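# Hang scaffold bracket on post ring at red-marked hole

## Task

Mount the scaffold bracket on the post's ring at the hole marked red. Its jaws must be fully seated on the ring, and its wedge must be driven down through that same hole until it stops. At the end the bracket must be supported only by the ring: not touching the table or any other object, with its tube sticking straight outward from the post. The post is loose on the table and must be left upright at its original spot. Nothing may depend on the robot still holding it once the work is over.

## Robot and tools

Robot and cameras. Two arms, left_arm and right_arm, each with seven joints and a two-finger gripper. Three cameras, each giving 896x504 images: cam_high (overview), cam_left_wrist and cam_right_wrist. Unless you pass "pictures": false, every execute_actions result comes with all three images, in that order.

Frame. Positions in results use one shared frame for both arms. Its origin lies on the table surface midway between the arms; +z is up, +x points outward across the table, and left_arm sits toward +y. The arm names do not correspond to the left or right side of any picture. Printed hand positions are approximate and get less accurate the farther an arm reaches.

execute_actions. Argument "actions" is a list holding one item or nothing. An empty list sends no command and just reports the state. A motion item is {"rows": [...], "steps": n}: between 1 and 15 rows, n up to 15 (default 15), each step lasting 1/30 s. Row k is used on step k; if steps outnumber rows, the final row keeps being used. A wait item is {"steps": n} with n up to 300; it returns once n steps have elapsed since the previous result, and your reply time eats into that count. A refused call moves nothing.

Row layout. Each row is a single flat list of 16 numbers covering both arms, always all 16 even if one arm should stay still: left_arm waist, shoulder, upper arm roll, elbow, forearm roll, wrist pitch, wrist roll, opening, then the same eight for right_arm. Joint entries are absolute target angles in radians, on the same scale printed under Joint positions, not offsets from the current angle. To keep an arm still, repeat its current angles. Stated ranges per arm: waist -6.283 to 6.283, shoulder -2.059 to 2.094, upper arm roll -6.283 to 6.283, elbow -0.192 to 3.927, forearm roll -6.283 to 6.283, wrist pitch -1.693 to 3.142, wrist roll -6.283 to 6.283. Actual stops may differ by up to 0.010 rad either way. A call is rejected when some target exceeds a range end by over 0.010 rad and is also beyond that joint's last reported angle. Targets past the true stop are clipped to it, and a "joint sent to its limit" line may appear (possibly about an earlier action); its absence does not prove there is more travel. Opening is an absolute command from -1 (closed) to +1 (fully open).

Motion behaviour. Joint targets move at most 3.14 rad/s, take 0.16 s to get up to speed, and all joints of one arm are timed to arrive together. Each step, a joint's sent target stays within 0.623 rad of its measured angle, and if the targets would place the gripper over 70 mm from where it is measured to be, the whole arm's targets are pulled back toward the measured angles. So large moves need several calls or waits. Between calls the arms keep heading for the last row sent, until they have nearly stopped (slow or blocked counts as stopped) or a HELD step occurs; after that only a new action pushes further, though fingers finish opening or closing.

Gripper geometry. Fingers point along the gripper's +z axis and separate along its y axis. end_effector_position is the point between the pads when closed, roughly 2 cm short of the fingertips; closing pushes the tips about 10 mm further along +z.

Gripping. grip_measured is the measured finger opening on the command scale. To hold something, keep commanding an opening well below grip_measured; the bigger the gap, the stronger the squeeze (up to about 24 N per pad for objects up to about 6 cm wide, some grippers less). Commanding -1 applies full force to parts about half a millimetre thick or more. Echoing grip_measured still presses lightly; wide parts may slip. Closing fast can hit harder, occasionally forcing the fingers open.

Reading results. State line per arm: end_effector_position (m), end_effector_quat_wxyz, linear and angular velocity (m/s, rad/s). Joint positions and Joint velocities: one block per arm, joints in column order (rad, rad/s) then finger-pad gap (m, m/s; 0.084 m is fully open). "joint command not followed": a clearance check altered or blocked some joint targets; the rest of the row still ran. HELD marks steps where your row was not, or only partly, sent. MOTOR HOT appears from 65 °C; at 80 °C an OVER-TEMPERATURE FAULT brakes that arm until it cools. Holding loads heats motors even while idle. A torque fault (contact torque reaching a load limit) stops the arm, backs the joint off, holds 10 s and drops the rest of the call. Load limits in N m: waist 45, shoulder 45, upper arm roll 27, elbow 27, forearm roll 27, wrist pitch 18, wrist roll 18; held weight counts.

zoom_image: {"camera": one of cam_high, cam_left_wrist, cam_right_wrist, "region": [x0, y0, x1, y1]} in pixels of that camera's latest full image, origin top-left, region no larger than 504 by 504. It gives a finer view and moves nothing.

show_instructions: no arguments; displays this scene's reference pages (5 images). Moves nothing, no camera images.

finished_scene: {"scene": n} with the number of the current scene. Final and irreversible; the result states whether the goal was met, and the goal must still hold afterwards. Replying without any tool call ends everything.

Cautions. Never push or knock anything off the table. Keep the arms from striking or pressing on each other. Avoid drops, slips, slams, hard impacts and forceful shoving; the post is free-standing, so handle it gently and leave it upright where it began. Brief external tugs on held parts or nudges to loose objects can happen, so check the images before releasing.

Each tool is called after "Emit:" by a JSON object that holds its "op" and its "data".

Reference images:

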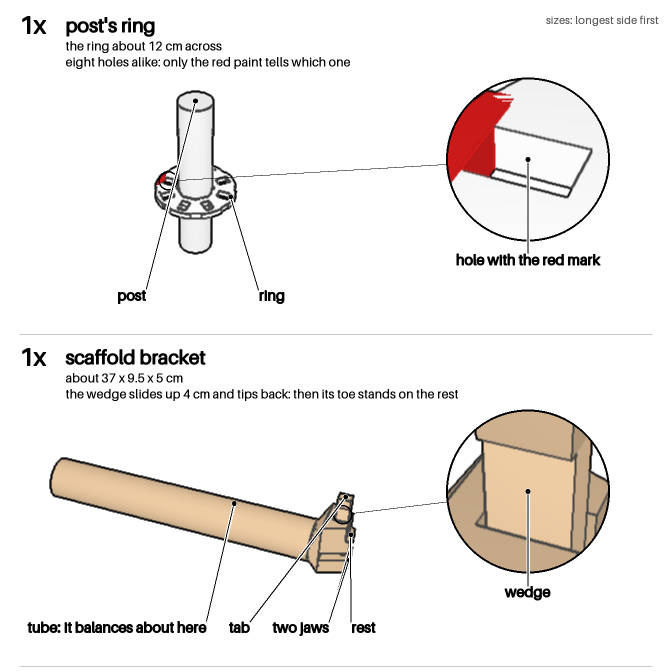

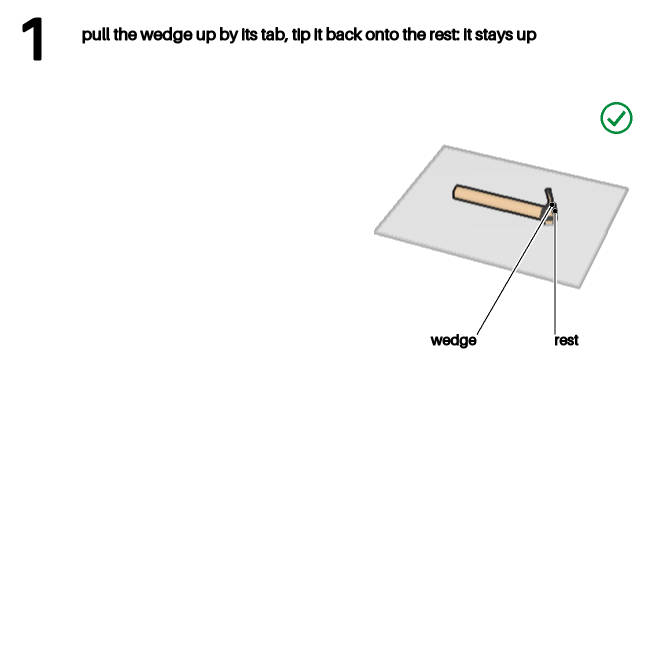

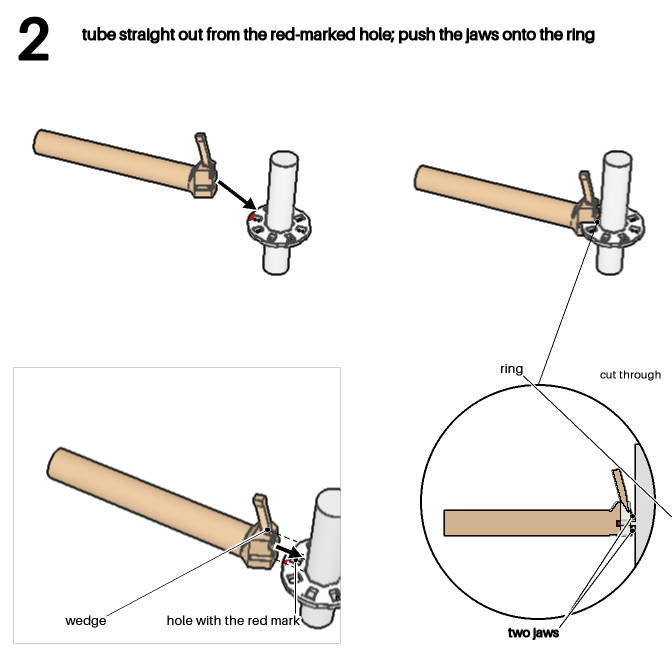

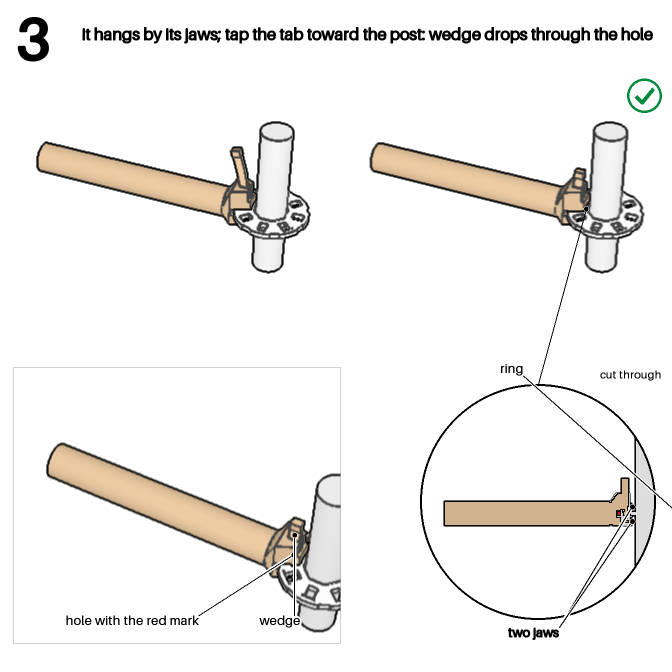

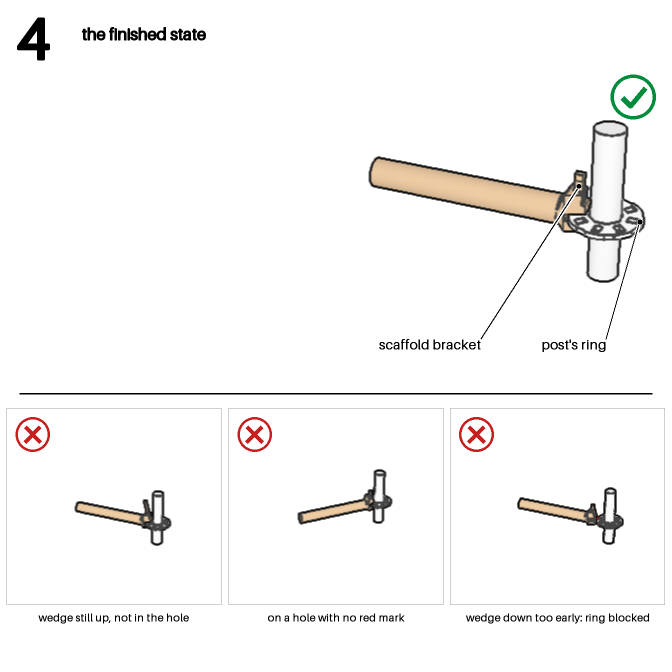

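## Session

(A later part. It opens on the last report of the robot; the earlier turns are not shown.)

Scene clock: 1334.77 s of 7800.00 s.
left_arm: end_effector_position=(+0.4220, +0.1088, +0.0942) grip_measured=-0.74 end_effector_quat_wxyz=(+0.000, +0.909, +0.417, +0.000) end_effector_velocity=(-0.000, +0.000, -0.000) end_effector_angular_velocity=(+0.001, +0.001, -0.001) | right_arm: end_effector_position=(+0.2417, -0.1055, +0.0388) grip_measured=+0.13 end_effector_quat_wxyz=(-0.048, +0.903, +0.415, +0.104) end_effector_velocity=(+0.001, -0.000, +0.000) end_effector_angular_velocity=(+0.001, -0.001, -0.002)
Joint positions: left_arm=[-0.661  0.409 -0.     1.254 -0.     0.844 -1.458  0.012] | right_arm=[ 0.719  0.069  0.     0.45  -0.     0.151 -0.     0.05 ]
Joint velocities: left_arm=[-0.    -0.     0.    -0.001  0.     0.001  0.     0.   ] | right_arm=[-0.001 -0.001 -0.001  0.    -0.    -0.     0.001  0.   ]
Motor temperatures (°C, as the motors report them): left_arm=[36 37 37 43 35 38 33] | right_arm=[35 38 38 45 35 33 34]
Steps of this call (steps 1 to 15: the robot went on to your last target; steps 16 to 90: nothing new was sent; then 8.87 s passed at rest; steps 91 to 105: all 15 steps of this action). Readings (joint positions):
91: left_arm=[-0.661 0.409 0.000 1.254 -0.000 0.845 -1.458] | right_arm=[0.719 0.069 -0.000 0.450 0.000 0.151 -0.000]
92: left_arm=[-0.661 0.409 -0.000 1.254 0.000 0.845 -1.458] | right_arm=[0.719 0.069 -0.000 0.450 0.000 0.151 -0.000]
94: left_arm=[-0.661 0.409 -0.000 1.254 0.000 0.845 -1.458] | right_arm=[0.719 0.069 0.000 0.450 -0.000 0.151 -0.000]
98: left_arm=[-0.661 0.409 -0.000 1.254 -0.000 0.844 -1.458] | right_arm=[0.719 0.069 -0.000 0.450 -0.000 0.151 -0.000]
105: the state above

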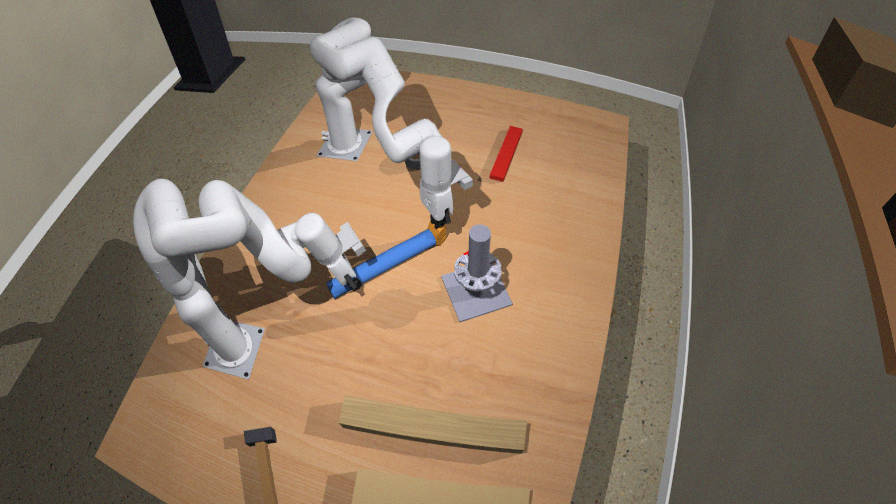

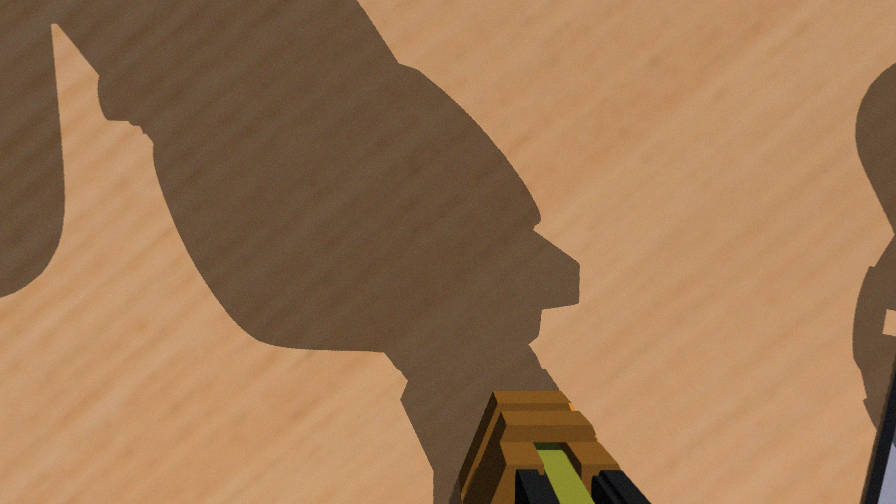

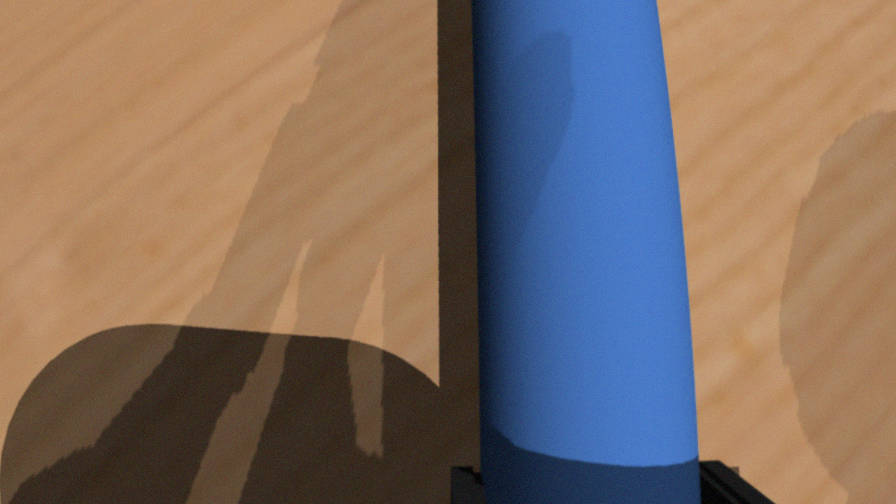

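Emit:
{"op": "execute_actions", "data": {"actions": [{"rows": [[-0.6609,0.4084,0,1.2541,0,0.8457,-1.4577,-0.9, 0.719,0.0690,0,0.4499,0,0.1510,0,-1],[-0.6609,0.4065,0,1.2553,0,0.8488,-1.4577,-0.9, 0.719,0.0690,0,0.4499,0,0.1510,0,-1],[-0.6609,0.4034,0,1.2572,0,0.8538,-1.4577,-0.9, 0.719,0.0690,0,0.4499,0,0.1510,0,-1],[-0.6609,0.3992,0,1.2597,0,0.8605,-1.4577,-0.9, 0.719,0.0690,0,0.4499,0,0.1510,0,-1],[-0.6609,0.3942,0,1.2628,0,0.8686,-1.4577,-0.9, 0.719,0.0690,0,0.4499,0,0.1510,0,-1],[-0.6609,0.3887,0,1.2664,0,0.8777,-1.4577,-0.9, 0.719,0.0690,0,0.4499,0,0.1510,0,-1],[-0.6609,0.3828,0,1.2703,0,0.8875,-1.4577,-0.9, 0.719,0.0690,0,0.4499,0,0.1510,0,-1],[-0.6609,0.3769,0,1.2744,0,0.8975,-1.4577,-0.9, 0.719,0.0690,0,0.4499,0,0.1510,0,-1],[-0.6609,0.3712,0,1.2785,0,0.9073,-1.4577,-0.9, 0.719,0.0690,0,0.4499,0,0.1510,0,-1],[-0.6609,0.3660,0,1.2824,0,0.9164,-1.4577,-0.9, 0.719,0.0690,0,0.4499,0,0.1510,0,-1],[-0.6609,0.3614,0,1.2859,0,0.9245,-1.4577,-0.9, 0.719,0.0690,0,0.4499,0,0.1510,0,-1],[-0.6609,0.3577,0,1.2889,0,0.9312,-1.4577,-0.9, 0.719,0.0690,0,0.4499,0,0.1510,0,-1],[-0.6609,0.3549,0,1.2911,0,0.9362,-1.4577,-0.9, 0.719,0.0690,0,0.4499,0,0.1510,0,-1],[-0.6609,0.3532,0,1.2924,0,0.9392,-1.4577,-0.9, 0.719,0.0690,0,0.4499,0,0.1510,0,-1],[-0.6609,0.3526,0,1.2929,0,0.9403,-1.4577,-0.9, 0.719,0.0690,0,0.4499,0,0.1510,0,-1]], "steps": 15}], "pictures": false}}

Emit:
{"op": "execute_actions", "data": {"actions": [{"steps": 15}]}}

Scene clock: 1367.50 s of 7800.00 s.
left_arm: end_effector_position=(+0.4221, +0.1091, +0.1275) grip_measured=-0.74 end_effector_quat_wxyz=(-0.000, +0.909, +0.417, -0.000) end_effector_velocity=(+0.004, -0.003, +0.070) end_effector_angular_velocity=(-0.009, -0.014, -0.001) | right_arm: end_effector_position=(+0.2420, -0.1053, +0.0391) grip_measured=+0.13 end_effector_quat_wxyz=(-0.048, +0.903, +0.415, +0.104) end_effector_velocity=(+0.002, +0.000, +0.001) end_effector_angular_velocity=(+0.003, -0.002, -0.005)
Joint positions: left_arm=[-0.661  0.36   0.     1.286  0.     0.928 -1.458  0.012] | right_arm=[0.719 0.069 0.    0.45  0.    0.151 0.    0.05 ]
Joint velocities: left_arm=[-0.    -0.094  0.     0.076 -0.     0.153  0.001 -0.   ] | right_arm=[-0.    -0.001 -0.002  0.001  0.001 -0.001  0.001 -0.   ]
Motor temperatures (°C, as the motors report them): left_arm=[36 37 37 43 35 38 33] | right_arm=[35 38 38 46 35 34 34]
Steps of this call (steps 1 to 15: the robot went on to your last target; steps 16 to 90: nothing new was sent; then 29.23 s passed at rest; steps 91 to 105: all 15 steps of this action). Readings (joint positions):
91: left_arm=[-0.661 0.409 -0.000 1.254 -0.000 0.845 -1.458] | right_arm=[0.719 0.069 0.000 0.450 -0.000 0.151 -0.000]
92: left_arm=[-0.661 0.409 0.000 1.254 0.000 0.845 -1.458] | right_arm=[0.719 0.069 0.000 0.450 -0.000 0.151 -0.000]
94: left_arm=[-0.661 0.407 0.000 1.255 0.000 0.849 -1.458] | right_arm=[0.719 0.069 0.000 0.450 -0.000 0.151 -0.000]
98: left_arm=[-0.661 0.394 0.000 1.263 0.000 0.871 -1.458] | right_arm=[0.719 0.069 0.000 0.450 -0.000 0.151 -0.000]
105: the state above

Scene clock: 1368.00 s of 7800.00 s.
left_arm: end_effector_position=(+0.4221, +0.1089, +0.1328) grip_measured=-0.74 end_effector_quat_wxyz=(-0.000, +0.909, +0.417, -0.000) end_effector_velocity=(+0.001, -0.001, +0.002) end_effector_angular_velocity=(-0.002, -0.002, -0.001) | right_arm: end_effector_position=(+0.2421, -0.1054, +0.0391) grip_measured=+0.13 end_effector_quat_wxyz=(-0.048, +0.903, +0.415, +0.104) end_effector_velocity=(+0.000, +0.000, +0.000) end_effector_angular_velocity=(+0.001, -0.001, -0.001)
Joint positions: left_arm=[-0.661  0.353  0.     1.293  0.     0.94  -1.458  0.012] | right_arm=[ 0.719  0.069 -0.     0.45   0.     0.151  0.     0.05 ]
Joint velocities: left_arm=[-0.    -0.001 -0.001  0.003  0.     0.001  0.    -0.   ] | right_arm=[-0.001 -0.001  0.    -0.    -0.    -0.     0.001 -0.   ]
Motor temperatures (°C, as the motors report them): left_arm=[36 37 37 43 35 38 33] | right_arm=[35 38 38 46 35 34 34]
Steps of this call (steps 1 to 15: the robot went on to your last target). Readings (joint positions):
1: left_arm=[-0.661 0.357 0.000 1.289 0.000 0.932 -1.458] | right_arm=[0.719 0.069 0.000 0.450 0.000 0.151 0.000]
2: left_arm=[-0.661 0.355 0.000 1.290 0.000 0.935 -1.458] | right_arm=[0.719 0.069 -0.000 0.450 0.000 0.151 0.000]
4: left_arm=[-0.661 0.354 0.000 1.291 0.000 0.938 -1.458] | right_arm=[0.719 0.069 -0.000 0.450 0.000 0.151 0.000]
8: left_arm=[-0.661 0.353 0.000 1.292 0.000 0.940 -1.458] | right_arm=[0.719 0.069 -0.000 0.450 0.000 0.151 0.000]
15: the state above

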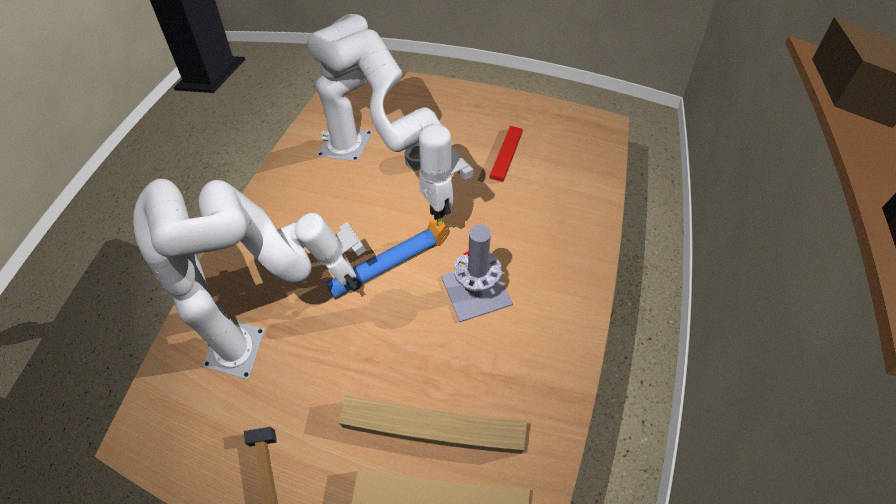

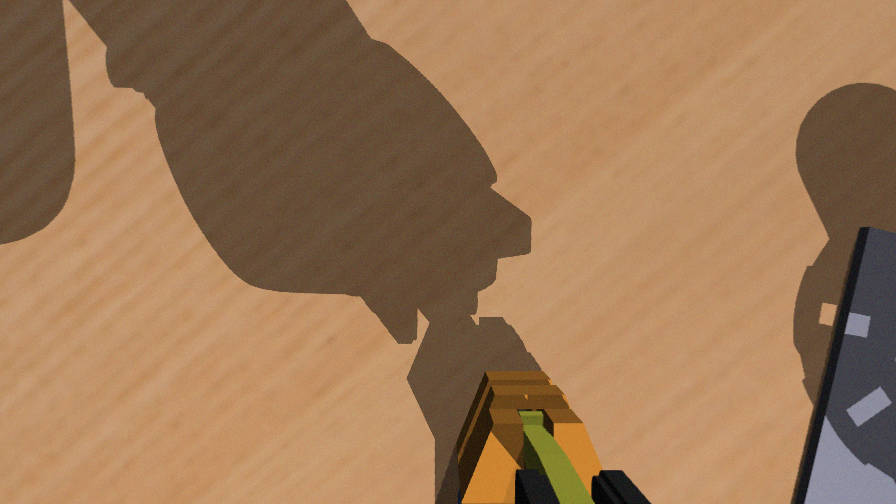

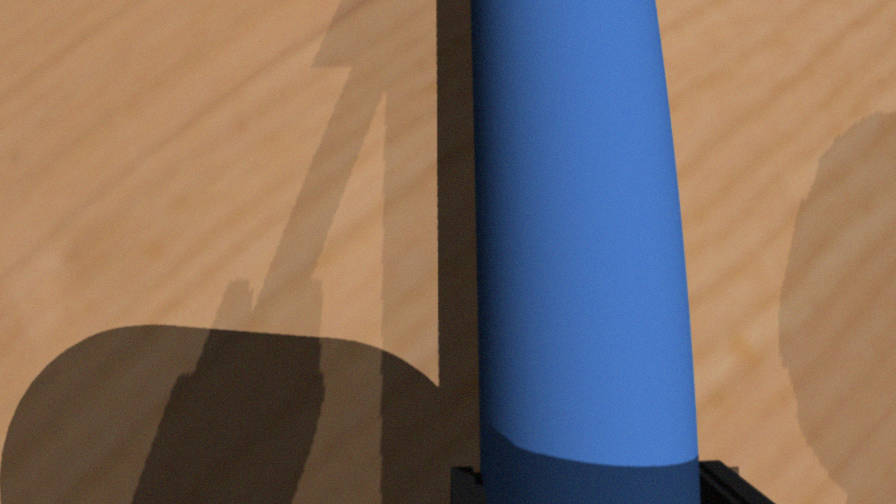

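Emit:
{"op": "zoom_image", "data": {"camera": "cam_left_wrist", "region": [450, 364, 650, 504]}}

Region (450, 364, 650, 504) of cam_left_wrist's 896x504 image, scaled by 2.520, with more detail than that image has; it fills the top 353 rows of this view, and the rest is white.

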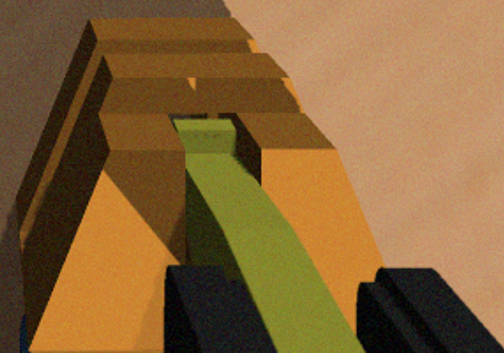

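Emit:
{"op": "execute_actions", "data": {"actions": [{"rows": [[-0.6609,0.3521,0,1.2933,0,0.9413,-1.4577,-0.9, 0.719,0.0690,0,0.4499,0,0.1510,0,-1],[-0.6609,0.3515,0,1.2938,0,0.9423,-1.4577,-0.9, 0.719,0.0690,0,0.4499,0,0.1510,0,-1],[-0.6609,0.3510,0,1.2942,0,0.9433,-1.4577,-0.9, 0.719,0.0690,0,0.4499,0,0.1510,0,-1],[-0.6609,0.3504,0,1.2947,0,0.9443,-1.4577,-0.9, 0.719,0.0690,0,0.4499,0,0.1510,0,-1],[-0.6609,0.3499,0,1.2951,0,0.9452,-1.4577,-0.9, 0.719,0.0690,0,0.4499,0,0.1510,0,-1]], "steps": 10}], "pictures": false}}

Emit:
{"op": "execute_actions", "data": {"actions": [{"rows": [[-0.6615,0.3499,0,1.2951,0.0015,0.9452,-1.4592,-0.9, 0.719,0.0690,0,0.4499,0,0.1510,0,-1],[-0.6632,0.3499,0,1.2950,0.0059,0.9452,-1.4635,-0.9, 0.719,0.0690,0,0.4499,0,0.1510,0,-1],[-0.6660,0.3499,0,1.2949,0.0130,0.9452,-1.4706,-0.9, 0.719,0.0690,0,0.4499,0,0.1510,0,-1],[-0.6697,0.3499,0,1.2947,0.0225,0.9452,-1.4801,-0.9, 0.719,0.0690,0,0.4499,0,0.1510,0,-1],[-0.6743,0.3499,0,1.2943,0.0341,0.9452,-1.4916,-0.9, 0.719,0.0690,0,0.4499,0,0.1510,0,-1],[-0.6794,0.3499,0,1.2938,0.0471,0.9452,-1.5045,-0.9, 0.719,0.0690,0,0.4499,0,0.1510,0,-1],[-0.6849,0.3498,0,1.2932,0.0611,0.9451,-1.5184,-0.9, 0.719,0.0690,0,0.4499,0,0.1510,0,-1],[-0.6905,0.3498,0,1.2925,0.0753,0.9451,-1.5326,-0.9, 0.719,0.0690,0,0.4499,0,0.1510,0,-1],[-0.6960,0.3498,0,1.2917,0.0893,0.9451,-1.5465,-0.9, 0.719,0.0690,0,0.4499,0,0.1510,0,-1],[-0.7011,0.3498,0,1.2909,0.1023,0.9451,-1.5594,-0.9, 0.719,0.0690,0,0.4499,0,0.1510,0,-1],[-0.7057,0.3497,0,1.2902,0.1139,0.9450,-1.5709,-0.9, 0.719,0.0690,0,0.4499,0,0.1510,0,-1],[-0.7094,0.3497,0,1.2896,0.1234,0.9450,-1.5804,-0.9, 0.719,0.0690,0,0.4499,0,0.1510,0,-1],[-0.7122,0.3497,0,1.2891,0.1305,0.9450,-1.5875,-0.9, 0.719,0.0690,0,0.4499,0,0.1510,0,-1],[-0.7139,0.3497,0,1.2888,0.1349,0.9450,-1.5918,-0.9, 0.719,0.0690,0,0.4499,0,0.1510,0,-1],[-0.7145,0.3497,0,1.2887,0.1364,0.9450,-1.5933,-0.9, 0.719,0.0690,0,0.4499,0,0.1510,0,-1]], "steps": 15}], "pictures": false}}

Emit:
{"op": "execute_actions", "data": {"actions": [{"steps": 15}]}}

Scene clock: 1456.87 s of 7800.00 s.
left_arm: end_effector_position=(+0.4219, +0.1086, +0.1343) grip_measured=-0.74 end_effector_quat_wxyz=(-0.000, +0.909, +0.417, -0.000) end_effector_velocity=(-0.001, -0.001, +0.001) end_effector_angular_velocity=(+0.001, +0.001, -0.002) | right_arm: end_effector_position=(+0.2417, -0.1058, +0.0387) grip_measured=+0.13 end_effector_quat_wxyz=(-0.048, +0.903, +0.415, +0.104) end_effector_velocity=(-0.001, -0.001, -0.001) end_effector_angular_velocity=(-0.003, +0.002, -0.001)
Joint positions: left_arm=[-0.661  0.351 -0.     1.295 -0.     0.944 -1.458  0.012] | right_arm=[ 0.719  0.069 -0.     0.449 -0.     0.151 -0.     0.05 ]
Joint velocities: left_arm=[-0.001 -0.001 -0.001  0.003  0.     0.005 -0.     0.   ] | right_arm=[-0.001  0.001 -0.    -0.001  0.     0.001  0.    -0.   ]
Motor temperatures (°C, as the motors report them): left_arm=[36 37 37 44 35 38 33] | right_arm=[35 38 38 45 35 33 34]
Steps of this call (steps 1 to 15: the robot went on to your last target; steps 16 to 90: nothing new was sent; then 85.53 s passed at rest; steps 91 to 100: all 10 steps of this action). Readings (joint positions):
91: left_arm=[-0.661 0.353 0.000 1.293 -0.000 0.940 -1.458] | right_arm=[0.719 0.069 -0.000 0.450 0.000 0.151 0.000]
92: left_arm=[-0.661 0.353 -0.000 1.293 -0.000 0.941 -1.458] | right_arm=[0.719 0.069 -0.000 0.450 -0.000 0.151 -0.000]
94: left_arm=[-0.661 0.352 -0.000 1.294 -0.000 0.942 -1.458] | right_arm=[0.719 0.069 -0.000 0.450 -0.000 0.151 -0.000]
98: left_arm=[-0.661 0.351 -0.000 1.294 -0.000 0.944 -1.458] | right_arm=[0.719 0.069 -0.000 0.449 -0.000 0.151 -0.000]
100: the state above

Scene clock: 1457.37 s of 7800.00 s.
left_arm: end_effector_position=(+0.4172, +0.1039, +0.1334) grip_measured=-0.74 end_effector_quat_wxyz=(-0.024, +0.908, +0.417, +0.041) end_effector_velocity=(-0.009, -0.013, +0.001) end_effector_angular_velocity=(+0.140, -0.124, -0.004) | right_arm: end_effector_position=(+0.2415, -0.1057, +0.0386) grip_measured=+0.13 end_effector_quat_wxyz=(-0.048, +0.903, +0.415, +0.104) end_effector_velocity=(+0.001, -0.001, -0.000) end_effector_angular_velocity=(-0.000, -0.000, -0.001)
Joint positions: left_arm=[-0.707  0.35  -0.     1.289  0.116  0.945 -1.573  0.012] | right_arm=[ 0.719  0.069  0.     0.449 -0.     0.151 -0.     0.05 ]
Joint velocities: left_arm=[-0.093 -0.003 -0.002 -0.01   0.231 -0.001 -0.228  0.   ] | right_arm=[-0.    -0.    -0.002 -0.     0.001  0.    -0.001  0.   ]
Motor temperatures (°C, as the motors report them): left_arm=[36 37 37 44 35 38 33] | right_arm=[35 38 38 45 35 33 34]
Steps of this call (steps 1 to 15: all 15 steps of this action). Readings (joint positions):
1: left_arm=[-0.661 0.351 -0.000 1.295 -0.000 0.944 -1.458] | right_arm=[0.719 0.069 -0.000 0.449 -0.000 0.151 -0.000]
2: left_arm=[-0.661 0.351 -0.000 1.295 0.000 0.945 -1.458] | right_arm=[0.719 0.069 -0.000 0.449 -0.000 0.151 -0.000]
4: left_arm=[-0.663 0.351 0.000 1.295 0.005 0.945 -1.463] | right_arm=[0.719 0.069 0.000 0.449 -0.000 0.151 -0.000]
8: left_arm=[-0.675 0.351 0.000 1.294 0.036 0.945 -1.493] | right_arm=[0.719 0.069 0.000 0.449 -0.000 0.151 -0.000]
15: the state above

Scene clock: 1457.87 s of 7800.00 s.
left_arm: end_effector_position=(+0.4170, +0.1032, +0.1338) grip_measured=-0.74 end_effector_quat_wxyz=(-0.027, +0.907, +0.417, +0.048) end_effector_velocity=(-0.001, -0.001, +0.000) end_effector_angular_velocity=(+0.001, -0.000, -0.003) | right_arm: end_effector_position=(+0.2419, -0.1055, +0.0390) grip_measured=+0.13 end_effector_quat_wxyz=(-0.048, +0.903, +0.415, +0.104) end_effector_velocity=(+0.000, +0.000, +0.000) end_effector_angular_velocity=(+0.001, -0.001, +0.000)
Joint positions: left_arm=[-0.714  0.35   0.     1.289  0.136  0.945 -1.593  0.012] | right_arm=[ 0.719  0.069  0.     0.45  -0.     0.151 -0.     0.05 ]
Joint velocities: left_arm=[-0.002 -0.    -0.    -0.     0.001  0.     0.    -0.   ] | right_arm=[-0.    -0.001  0.     0.    -0.     0.     0.     0.   ]
Motor temperatures (°C, as the motors report them): left_arm=[36 38 37 44 35 38 33] | right_arm=[35 38 38 45 35 33 34]
Steps of this call (steps 1 to 15: the robot went on to your last target). Readings (joint positions):
1: left_arm=[-0.710 0.350 -0.000 1.289 0.123 0.945 -1.580] | right_arm=[0.719 0.069 0.000 0.449 -0.000 0.151 -0.000]
2: left_arm=[-0.711 0.350 -0.000 1.289 0.127 0.945 -1.584] | right_arm=[0.719 0.069 0.000 0.449 -0.000 0.151 -0.000]
4: left_arm=[-0.713 0.350 0.000 1.289 0.132 0.945 -1.589] | right_arm=[0.719 0.069 0.000 0.449 -0.000 0.151 -0.000]
8: left_arm=[-0.714 0.350 0.000 1.289 0.135 0.945 -1.592] | right_arm=[0.719 0.069 0.000 0.450 -0.000 0.151 -0.000]
15: the state above

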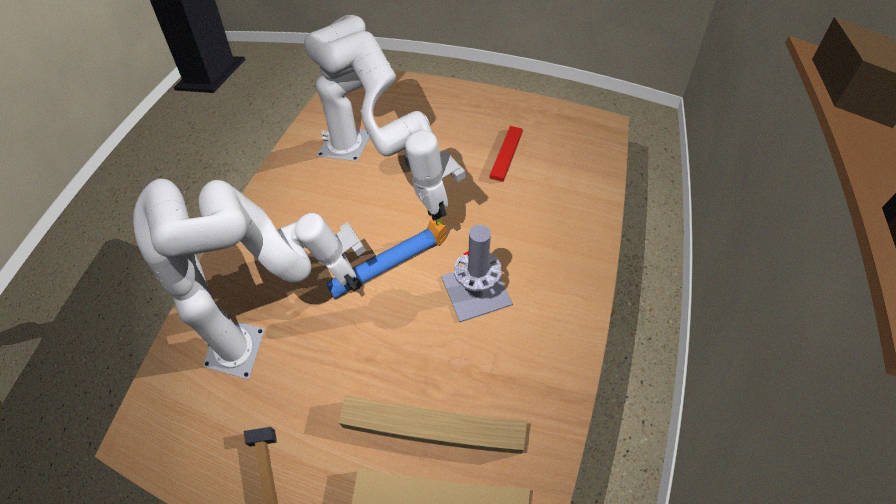

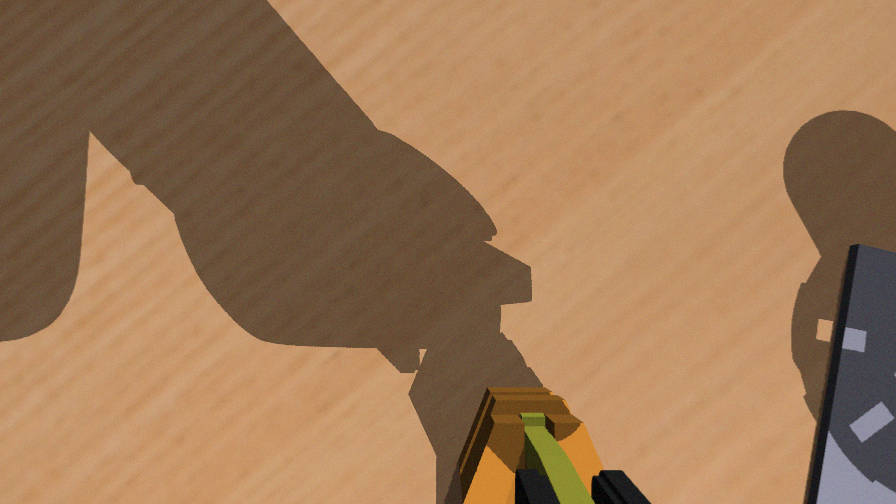

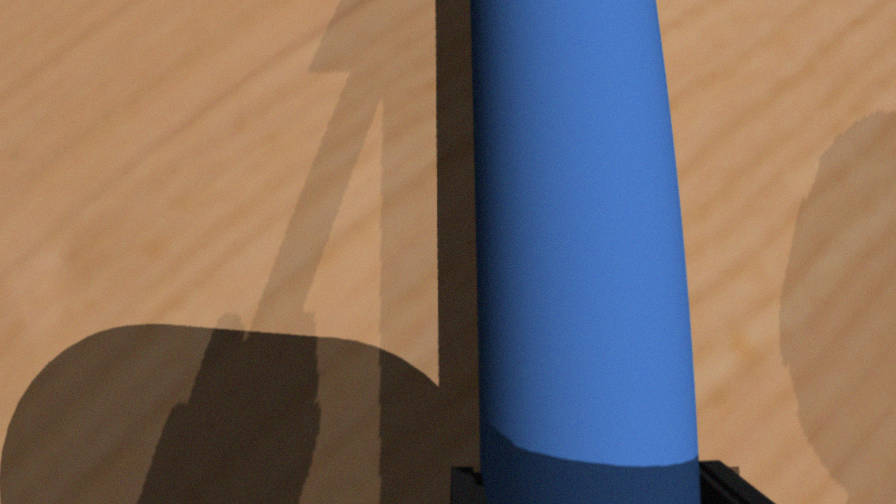

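Emit:
{"op": "execute_actions", "data": {"actions": [{"rows": [[-0.7151,0.3497,0,1.2886,0.1379,0.9450,-1.5948,-0.9, 0.719,0.0690,0,0.4499,0,0.1510,0,-1],[-0.7168,0.3498,0,1.2881,0.1423,0.9448,-1.5991,-0.9, 0.719,0.0690,0,0.4499,0,0.1510,0,-1],[-0.7196,0.3498,0,1.2874,0.1493,0.9446,-1.6062,-0.9, 0.719,0.0690,0,0.4499,0,0.1510,0,-1],[-0.7233,0.3499,0,1.2865,0.1589,0.9443,-1.6157,-0.9, 0.719,0.0690,0,0.4499,0,0.1510,0,-1],[-0.7279,0.3501,0,1.2853,0.1705,0.9440,-1.6272,-0.9, 0.719,0.0690,0,0.4499,0,0.1510,0,-1],[-0.7330,0.3502,0,1.2840,0.1834,0.9436,-1.6400,-0.9, 0.719,0.0690,0,0.4499,0,0.1510,0,-1],[-0.7385,0.3504,0,1.2827,0.1975,0.9431,-1.6540,-0.9, 0.719,0.0690,0,0.4499,0,0.1510,0,-1],[-0.7441,0.3505,0,1.2812,0.2116,0.9427,-1.6681,-0.9, 0.719,0.0690,0,0.4499,0,0.1510,0,-1],[-0.7496,0.3507,0,1.2799,0.2257,0.9422,-1.6821,-0.9, 0.719,0.0690,0,0.4499,0,0.1510,0,-1],[-0.7547,0.3508,0,1.2786,0.2386,0.9419,-1.6949,-0.9, 0.719,0.0690,0,0.4499,0,0.1510,0,-1],[-0.7593,0.3510,0,1.2774,0.2502,0.9415,-1.7064,-0.9, 0.719,0.0690,0,0.4499,0,0.1510,0,-1],[-0.7630,0.3511,0,1.2765,0.2598,0.9412,-1.7159,-0.9, 0.719,0.0690,0,0.4499,0,0.1510,0,-1],[-0.7658,0.3511,0,1.2758,0.2668,0.9410,-1.7230,-0.9, 0.719,0.0690,0,0.4499,0,0.1510,0,-1],[-0.7675,0.3512,0,1.2753,0.2712,0.9408,-1.7273,-0.9, 0.719,0.0690,0,0.4499,0,0.1510,0,-1],[-0.7681,0.3512,0,1.2752,0.2727,0.9408,-1.7288,-0.9, 0.719,0.0690,0,0.4499,0,0.1510,0,-1]], "steps": 15}], "pictures": false}}

Emit:
{"op": "execute_actions", "data": {"actions": [{"steps": 15}]}}

Emit:
{"op": "zoom_image", "data": {"camera": "cam_left_wrist", "region": [450, 364, 650, 504]}}

Scene clock: 1477.43 s of 7800.00 s.
left_arm: end_effector_position=(+0.4121, +0.0977, +0.1315) grip_measured=-0.74 end_effector_quat_wxyz=(-0.044, +0.904, +0.415, +0.092) end_effector_velocity=(-0.008, -0.012, -0.003) end_effector_angular_velocity=(+0.125, -0.139, -0.009) | right_arm: end_effector_position=(+0.2417, -0.1057, +0.0387) grip_measured=+0.13 end_effector_quat_wxyz=(-0.048, +0.903, +0.415, +0.104) end_effector_velocity=(+0.000, -0.000, +0.000) end_effector_angular_velocity=(+0.000, -0.001, +0.001)
Joint positions: left_arm=[-0.76   0.351 -0.     1.277  0.253  0.942 -1.709  0.012] | right_arm=[ 0.719  0.069  0.     0.449 -0.     0.151 -0.     0.05 ]
Joint velocities: left_arm=[-0.092  0.003  0.    -0.023  0.232 -0.006 -0.228 -0.   ] | right_arm=[-0.    -0.002 -0.    -0.001 -0.     0.001 -0.001  0.   ]
Motor temperatures (°C, as the motors report them): left_arm=[36 38 37 45 35 38 33] | right_arm=[35 38 38 46 35 34 34]
Steps of this call (steps 1 to 15: the robot went on to your last target; steps 16 to 90: nothing new was sent; then 16.07 s passed at rest; steps 91 to 105: all 15 steps of this action). Readings (joint positions):
91: left_arm=[-0.715 0.350 0.000 1.289 0.136 0.945 -1.593] | right_arm=[0.719 0.069 -0.000 0.450 -0.000 0.151 0.000]
92: left_arm=[-0.715 0.350 0.000 1.289 0.137 0.945 -1.594] | right_arm=[0.719 0.069 -0.000 0.450 -0.000 0.151 -0.000]
94: left_arm=[-0.716 0.350 0.000 1.288 0.142 0.945 -1.599] | right_arm=[0.719 0.069 -0.000 0.450 -0.000 0.151 -0.000]
98: left_arm=[-0.728 0.350 0.000 1.285 0.172 0.944 -1.629] | right_arm=[0.719 0.069 0.000 0.450 -0.000 0.151 -0.000]
105: the state above

Scene clock: 1477.93 s of 7800.00 s.
left_arm: end_effector_position=(+0.4118, +0.0969, +0.1314) grip_measured=-0.74 end_effector_quat_wxyz=(-0.046, +0.903, +0.415, +0.099) end_effector_velocity=(-0.001, -0.000, -0.000) end_effector_angular_velocity=(+0.000, +0.000, -0.001) | right_arm: end_effector_position=(+0.2419, -0.1056, +0.0389) grip_measured=+0.13 end_effector_quat_wxyz=(-0.048, +0.903, +0.415, +0.104) end_effector_velocity=(-0.000, +0.000, +0.000) end_effector_angular_velocity=(+0.000, -0.000, +0.002)
Joint positions: left_arm=[-0.768  0.351  0.     1.275  0.273  0.941 -1.729  0.012] | right_arm=[ 0.719  0.069 -0.     0.45   0.     0.151  0.     0.05 ]
Joint velocities: left_arm=[-0.    -0.    -0.001 -0.001  0.001 -0.    -0.001 -0.   ] | right_arm=[ 0.    -0.     0.    -0.     0.001 -0.    -0.002 -0.   ]
Motor temperatures (°C, as the motors report them): left_arm=[36 38 37 45 35 38 33] | right_arm=[35 38 38 46 35 34 34]
Steps of this call (steps 1 to 15: the robot went on to your last target). Readings (joint positions):
1: left_arm=[-0.763 0.351 -0.000 1.276 0.259 0.941 -1.715] | right_arm=[0.719 0.069 0.000 0.449 -0.000 0.151 0.000]
2: left_arm=[-0.765 0.351 -0.000 1.276 0.264 0.941 -1.720] | right_arm=[0.719 0.069 0.000 0.449 -0.000 0.151 0.000]
4: left_arm=[-0.766 0.351 0.000 1.275 0.268 0.941 -1.724] | right_arm=[0.719 0.069 -0.000 0.449 0.000 0.151 0.000]
8: left_arm=[-0.767 0.351 0.000 1.275 0.272 0.941 -1.728] | right_arm=[0.719 0.069 -0.000 0.450 0.000 0.151 0.000]
15: the state above

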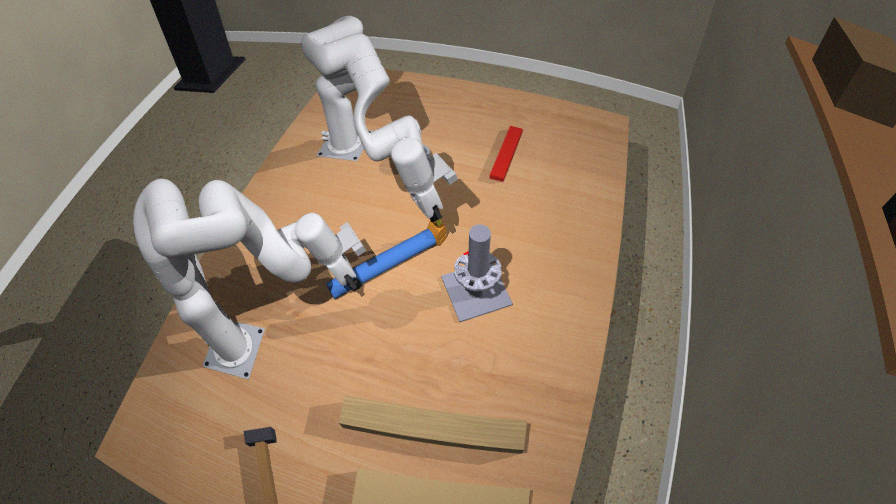

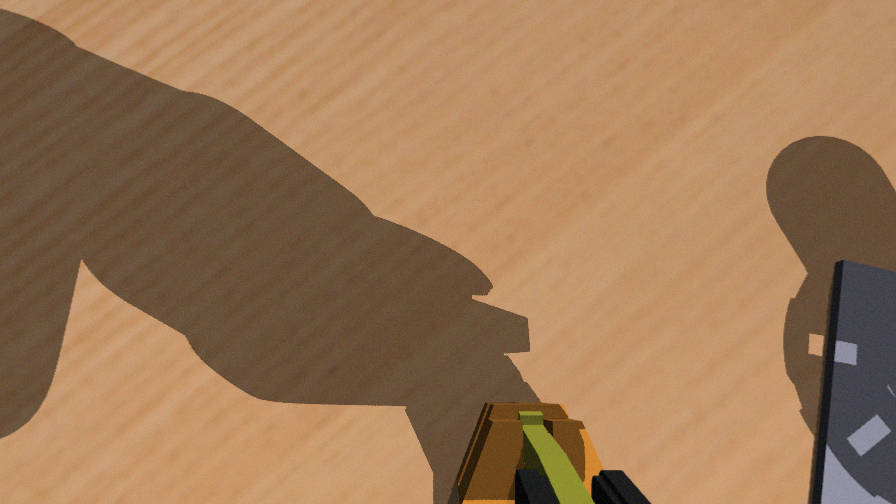

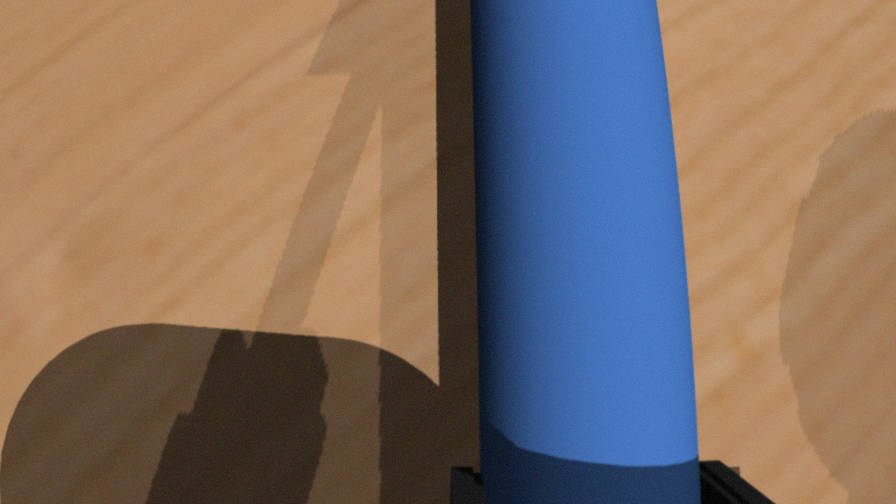

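Region (450, 364, 650, 504) of cam_left_wrist's 896x504 image, scaled by 2.520, with more detail than that image has; it fills the top 353 rows of this view, and the rest is white.

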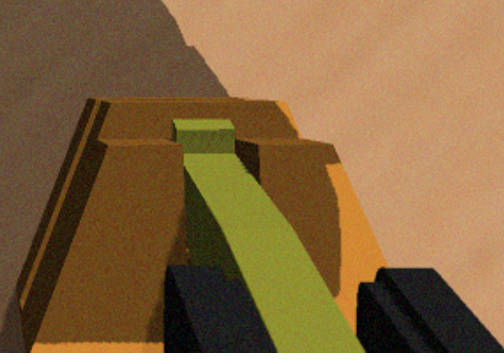

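Emit:
{"op": "execute_actions", "data": {"actions": [{"rows": [[-0.7681,0.3516,0,1.2749,0.2727,0.9401,-1.7288,-0.9, 0.719,0.0690,0,0.4499,0,0.1510,0,-1],[-0.7681,0.3521,0,1.2745,0.2727,0.9392,-1.7288,-0.9, 0.719,0.0690,0,0.4499,0,0.1510,0,-1],[-0.7681,0.3527,0,1.2740,0.2727,0.9381,-1.7288,-0.9, 0.719,0.0690,0,0.4499,0,0.1510,0,-1],[-0.7681,0.3533,0,1.2735,0.2727,0.9370,-1.7288,-0.9, 0.719,0.0690,0,0.4499,0,0.1510,0,-1],[-0.7681,0.3539,0,1.2730,0.2727,0.9359,-1.7288,-0.9, 0.719,0.0690,0,0.4499,0,0.1510,0,-1],[-0.7681,0.3543,0,1.2727,0.2727,0.9352,-1.7288,-0.9, 0.719,0.0690,0,0.4499,0,0.1510,0,-1],[-0.7681,0.3546,0,1.2724,0.2727,0.9347,-1.7288,-0.9, 0.719,0.0690,0,0.4499,0,0.1510,0,-1]], "steps": 15}]}}

Scene clock: 1492.17 s of 7800.00 s.
left_arm: end_effector_position=(+0.4117, +0.0964, +0.1296) grip_measured=-0.74 end_effector_quat_wxyz=(-0.045, +0.903, +0.415, +0.099) end_effector_velocity=(+0.000, +0.000, -0.001) end_effector_angular_velocity=(-0.000, +0.000, +0.001) | right_arm: end_effector_position=(+0.2419, -0.1056, +0.0389) grip_measured=+0.13 end_effector_quat_wxyz=(-0.048, +0.903, +0.415, +0.104) end_effector_velocity=(+0.000, +0.000, +0.000) end_effector_angular_velocity=(+0.000, -0.000, +0.000)
Joint positions: left_arm=[-0.768  0.354  0.     1.273  0.273  0.935 -1.729  0.012] | right_arm=[ 0.719  0.069 -0.     0.45   0.     0.151  0.     0.05 ]
Joint velocities: left_arm=[ 0.     0.     0.    -0.001 -0.    -0.001 -0.    -0.   ] | right_arm=[-0.001 -0.     0.     0.     0.001 -0.    -0.002 -0.   ]
Motor temperatures (°C, as the motors report them): left_arm=[36 38 37 45 35 38 33] | right_arm=[35 38 38 47 35 34 34]
Steps of this call (steps 1 to 15: the robot went on to your last target; steps 16 to 90: nothing new was sent; then 10.73 s passed at rest; steps 91 to 105: all 15 steps of this action). Readings (joint positions):
91: left_arm=[-0.768 0.351 0.000 1.275 0.273 0.941 -1.729] | right_arm=[0.719 0.069 0.000 0.450 -0.000 0.151 -0.000]
92: left_arm=[-0.768 0.351 0.000 1.275 0.273 0.941 -1.729] | right_arm=[0.719 0.069 -0.000 0.450 0.000 0.151 0.000]
94: left_arm=[-0.768 0.352 0.000 1.275 0.273 0.939 -1.729] | right_arm=[0.719 0.069 -0.000 0.450 0.000 0.151 0.000]
98: left_arm=[-0.768 0.354 0.000 1.273 0.273 0.936 -1.729] | right_arm=[0.719 0.069 0.000 0.450 -0.000 0.151 -0.000]
105: the state above

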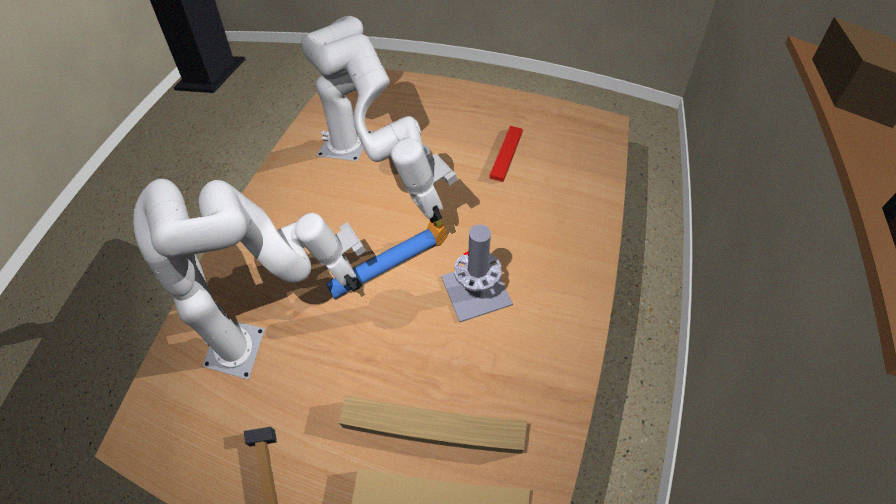

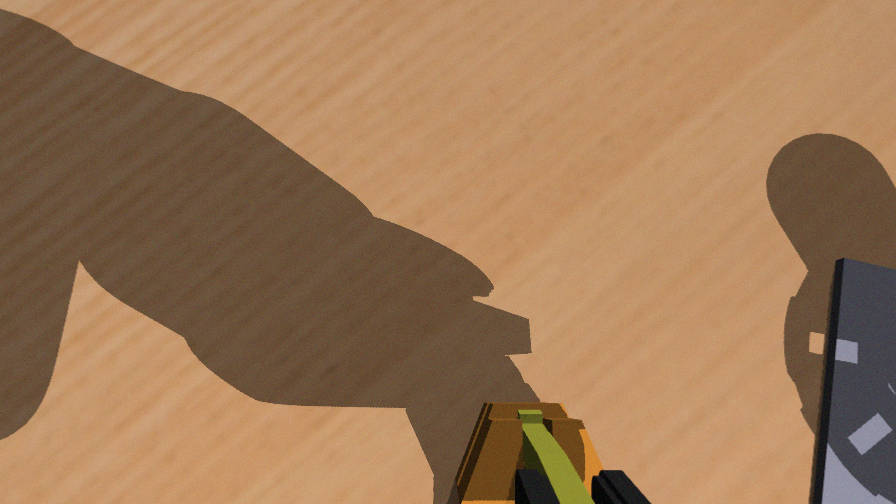

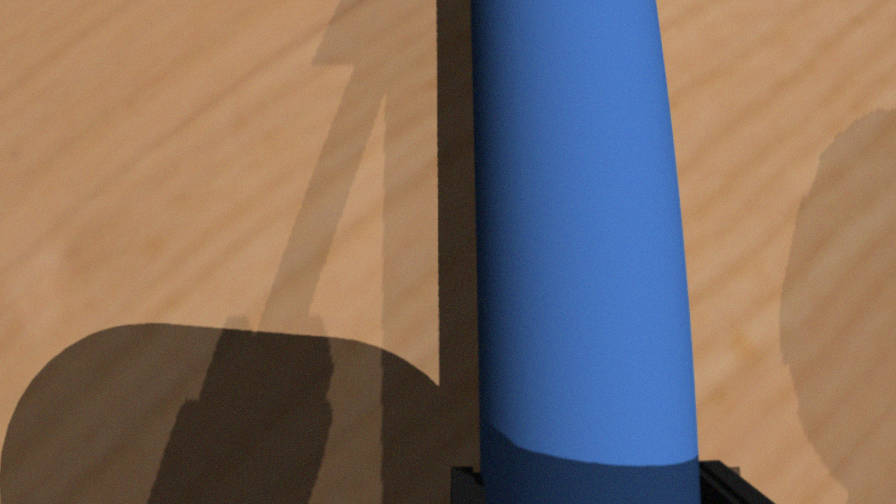

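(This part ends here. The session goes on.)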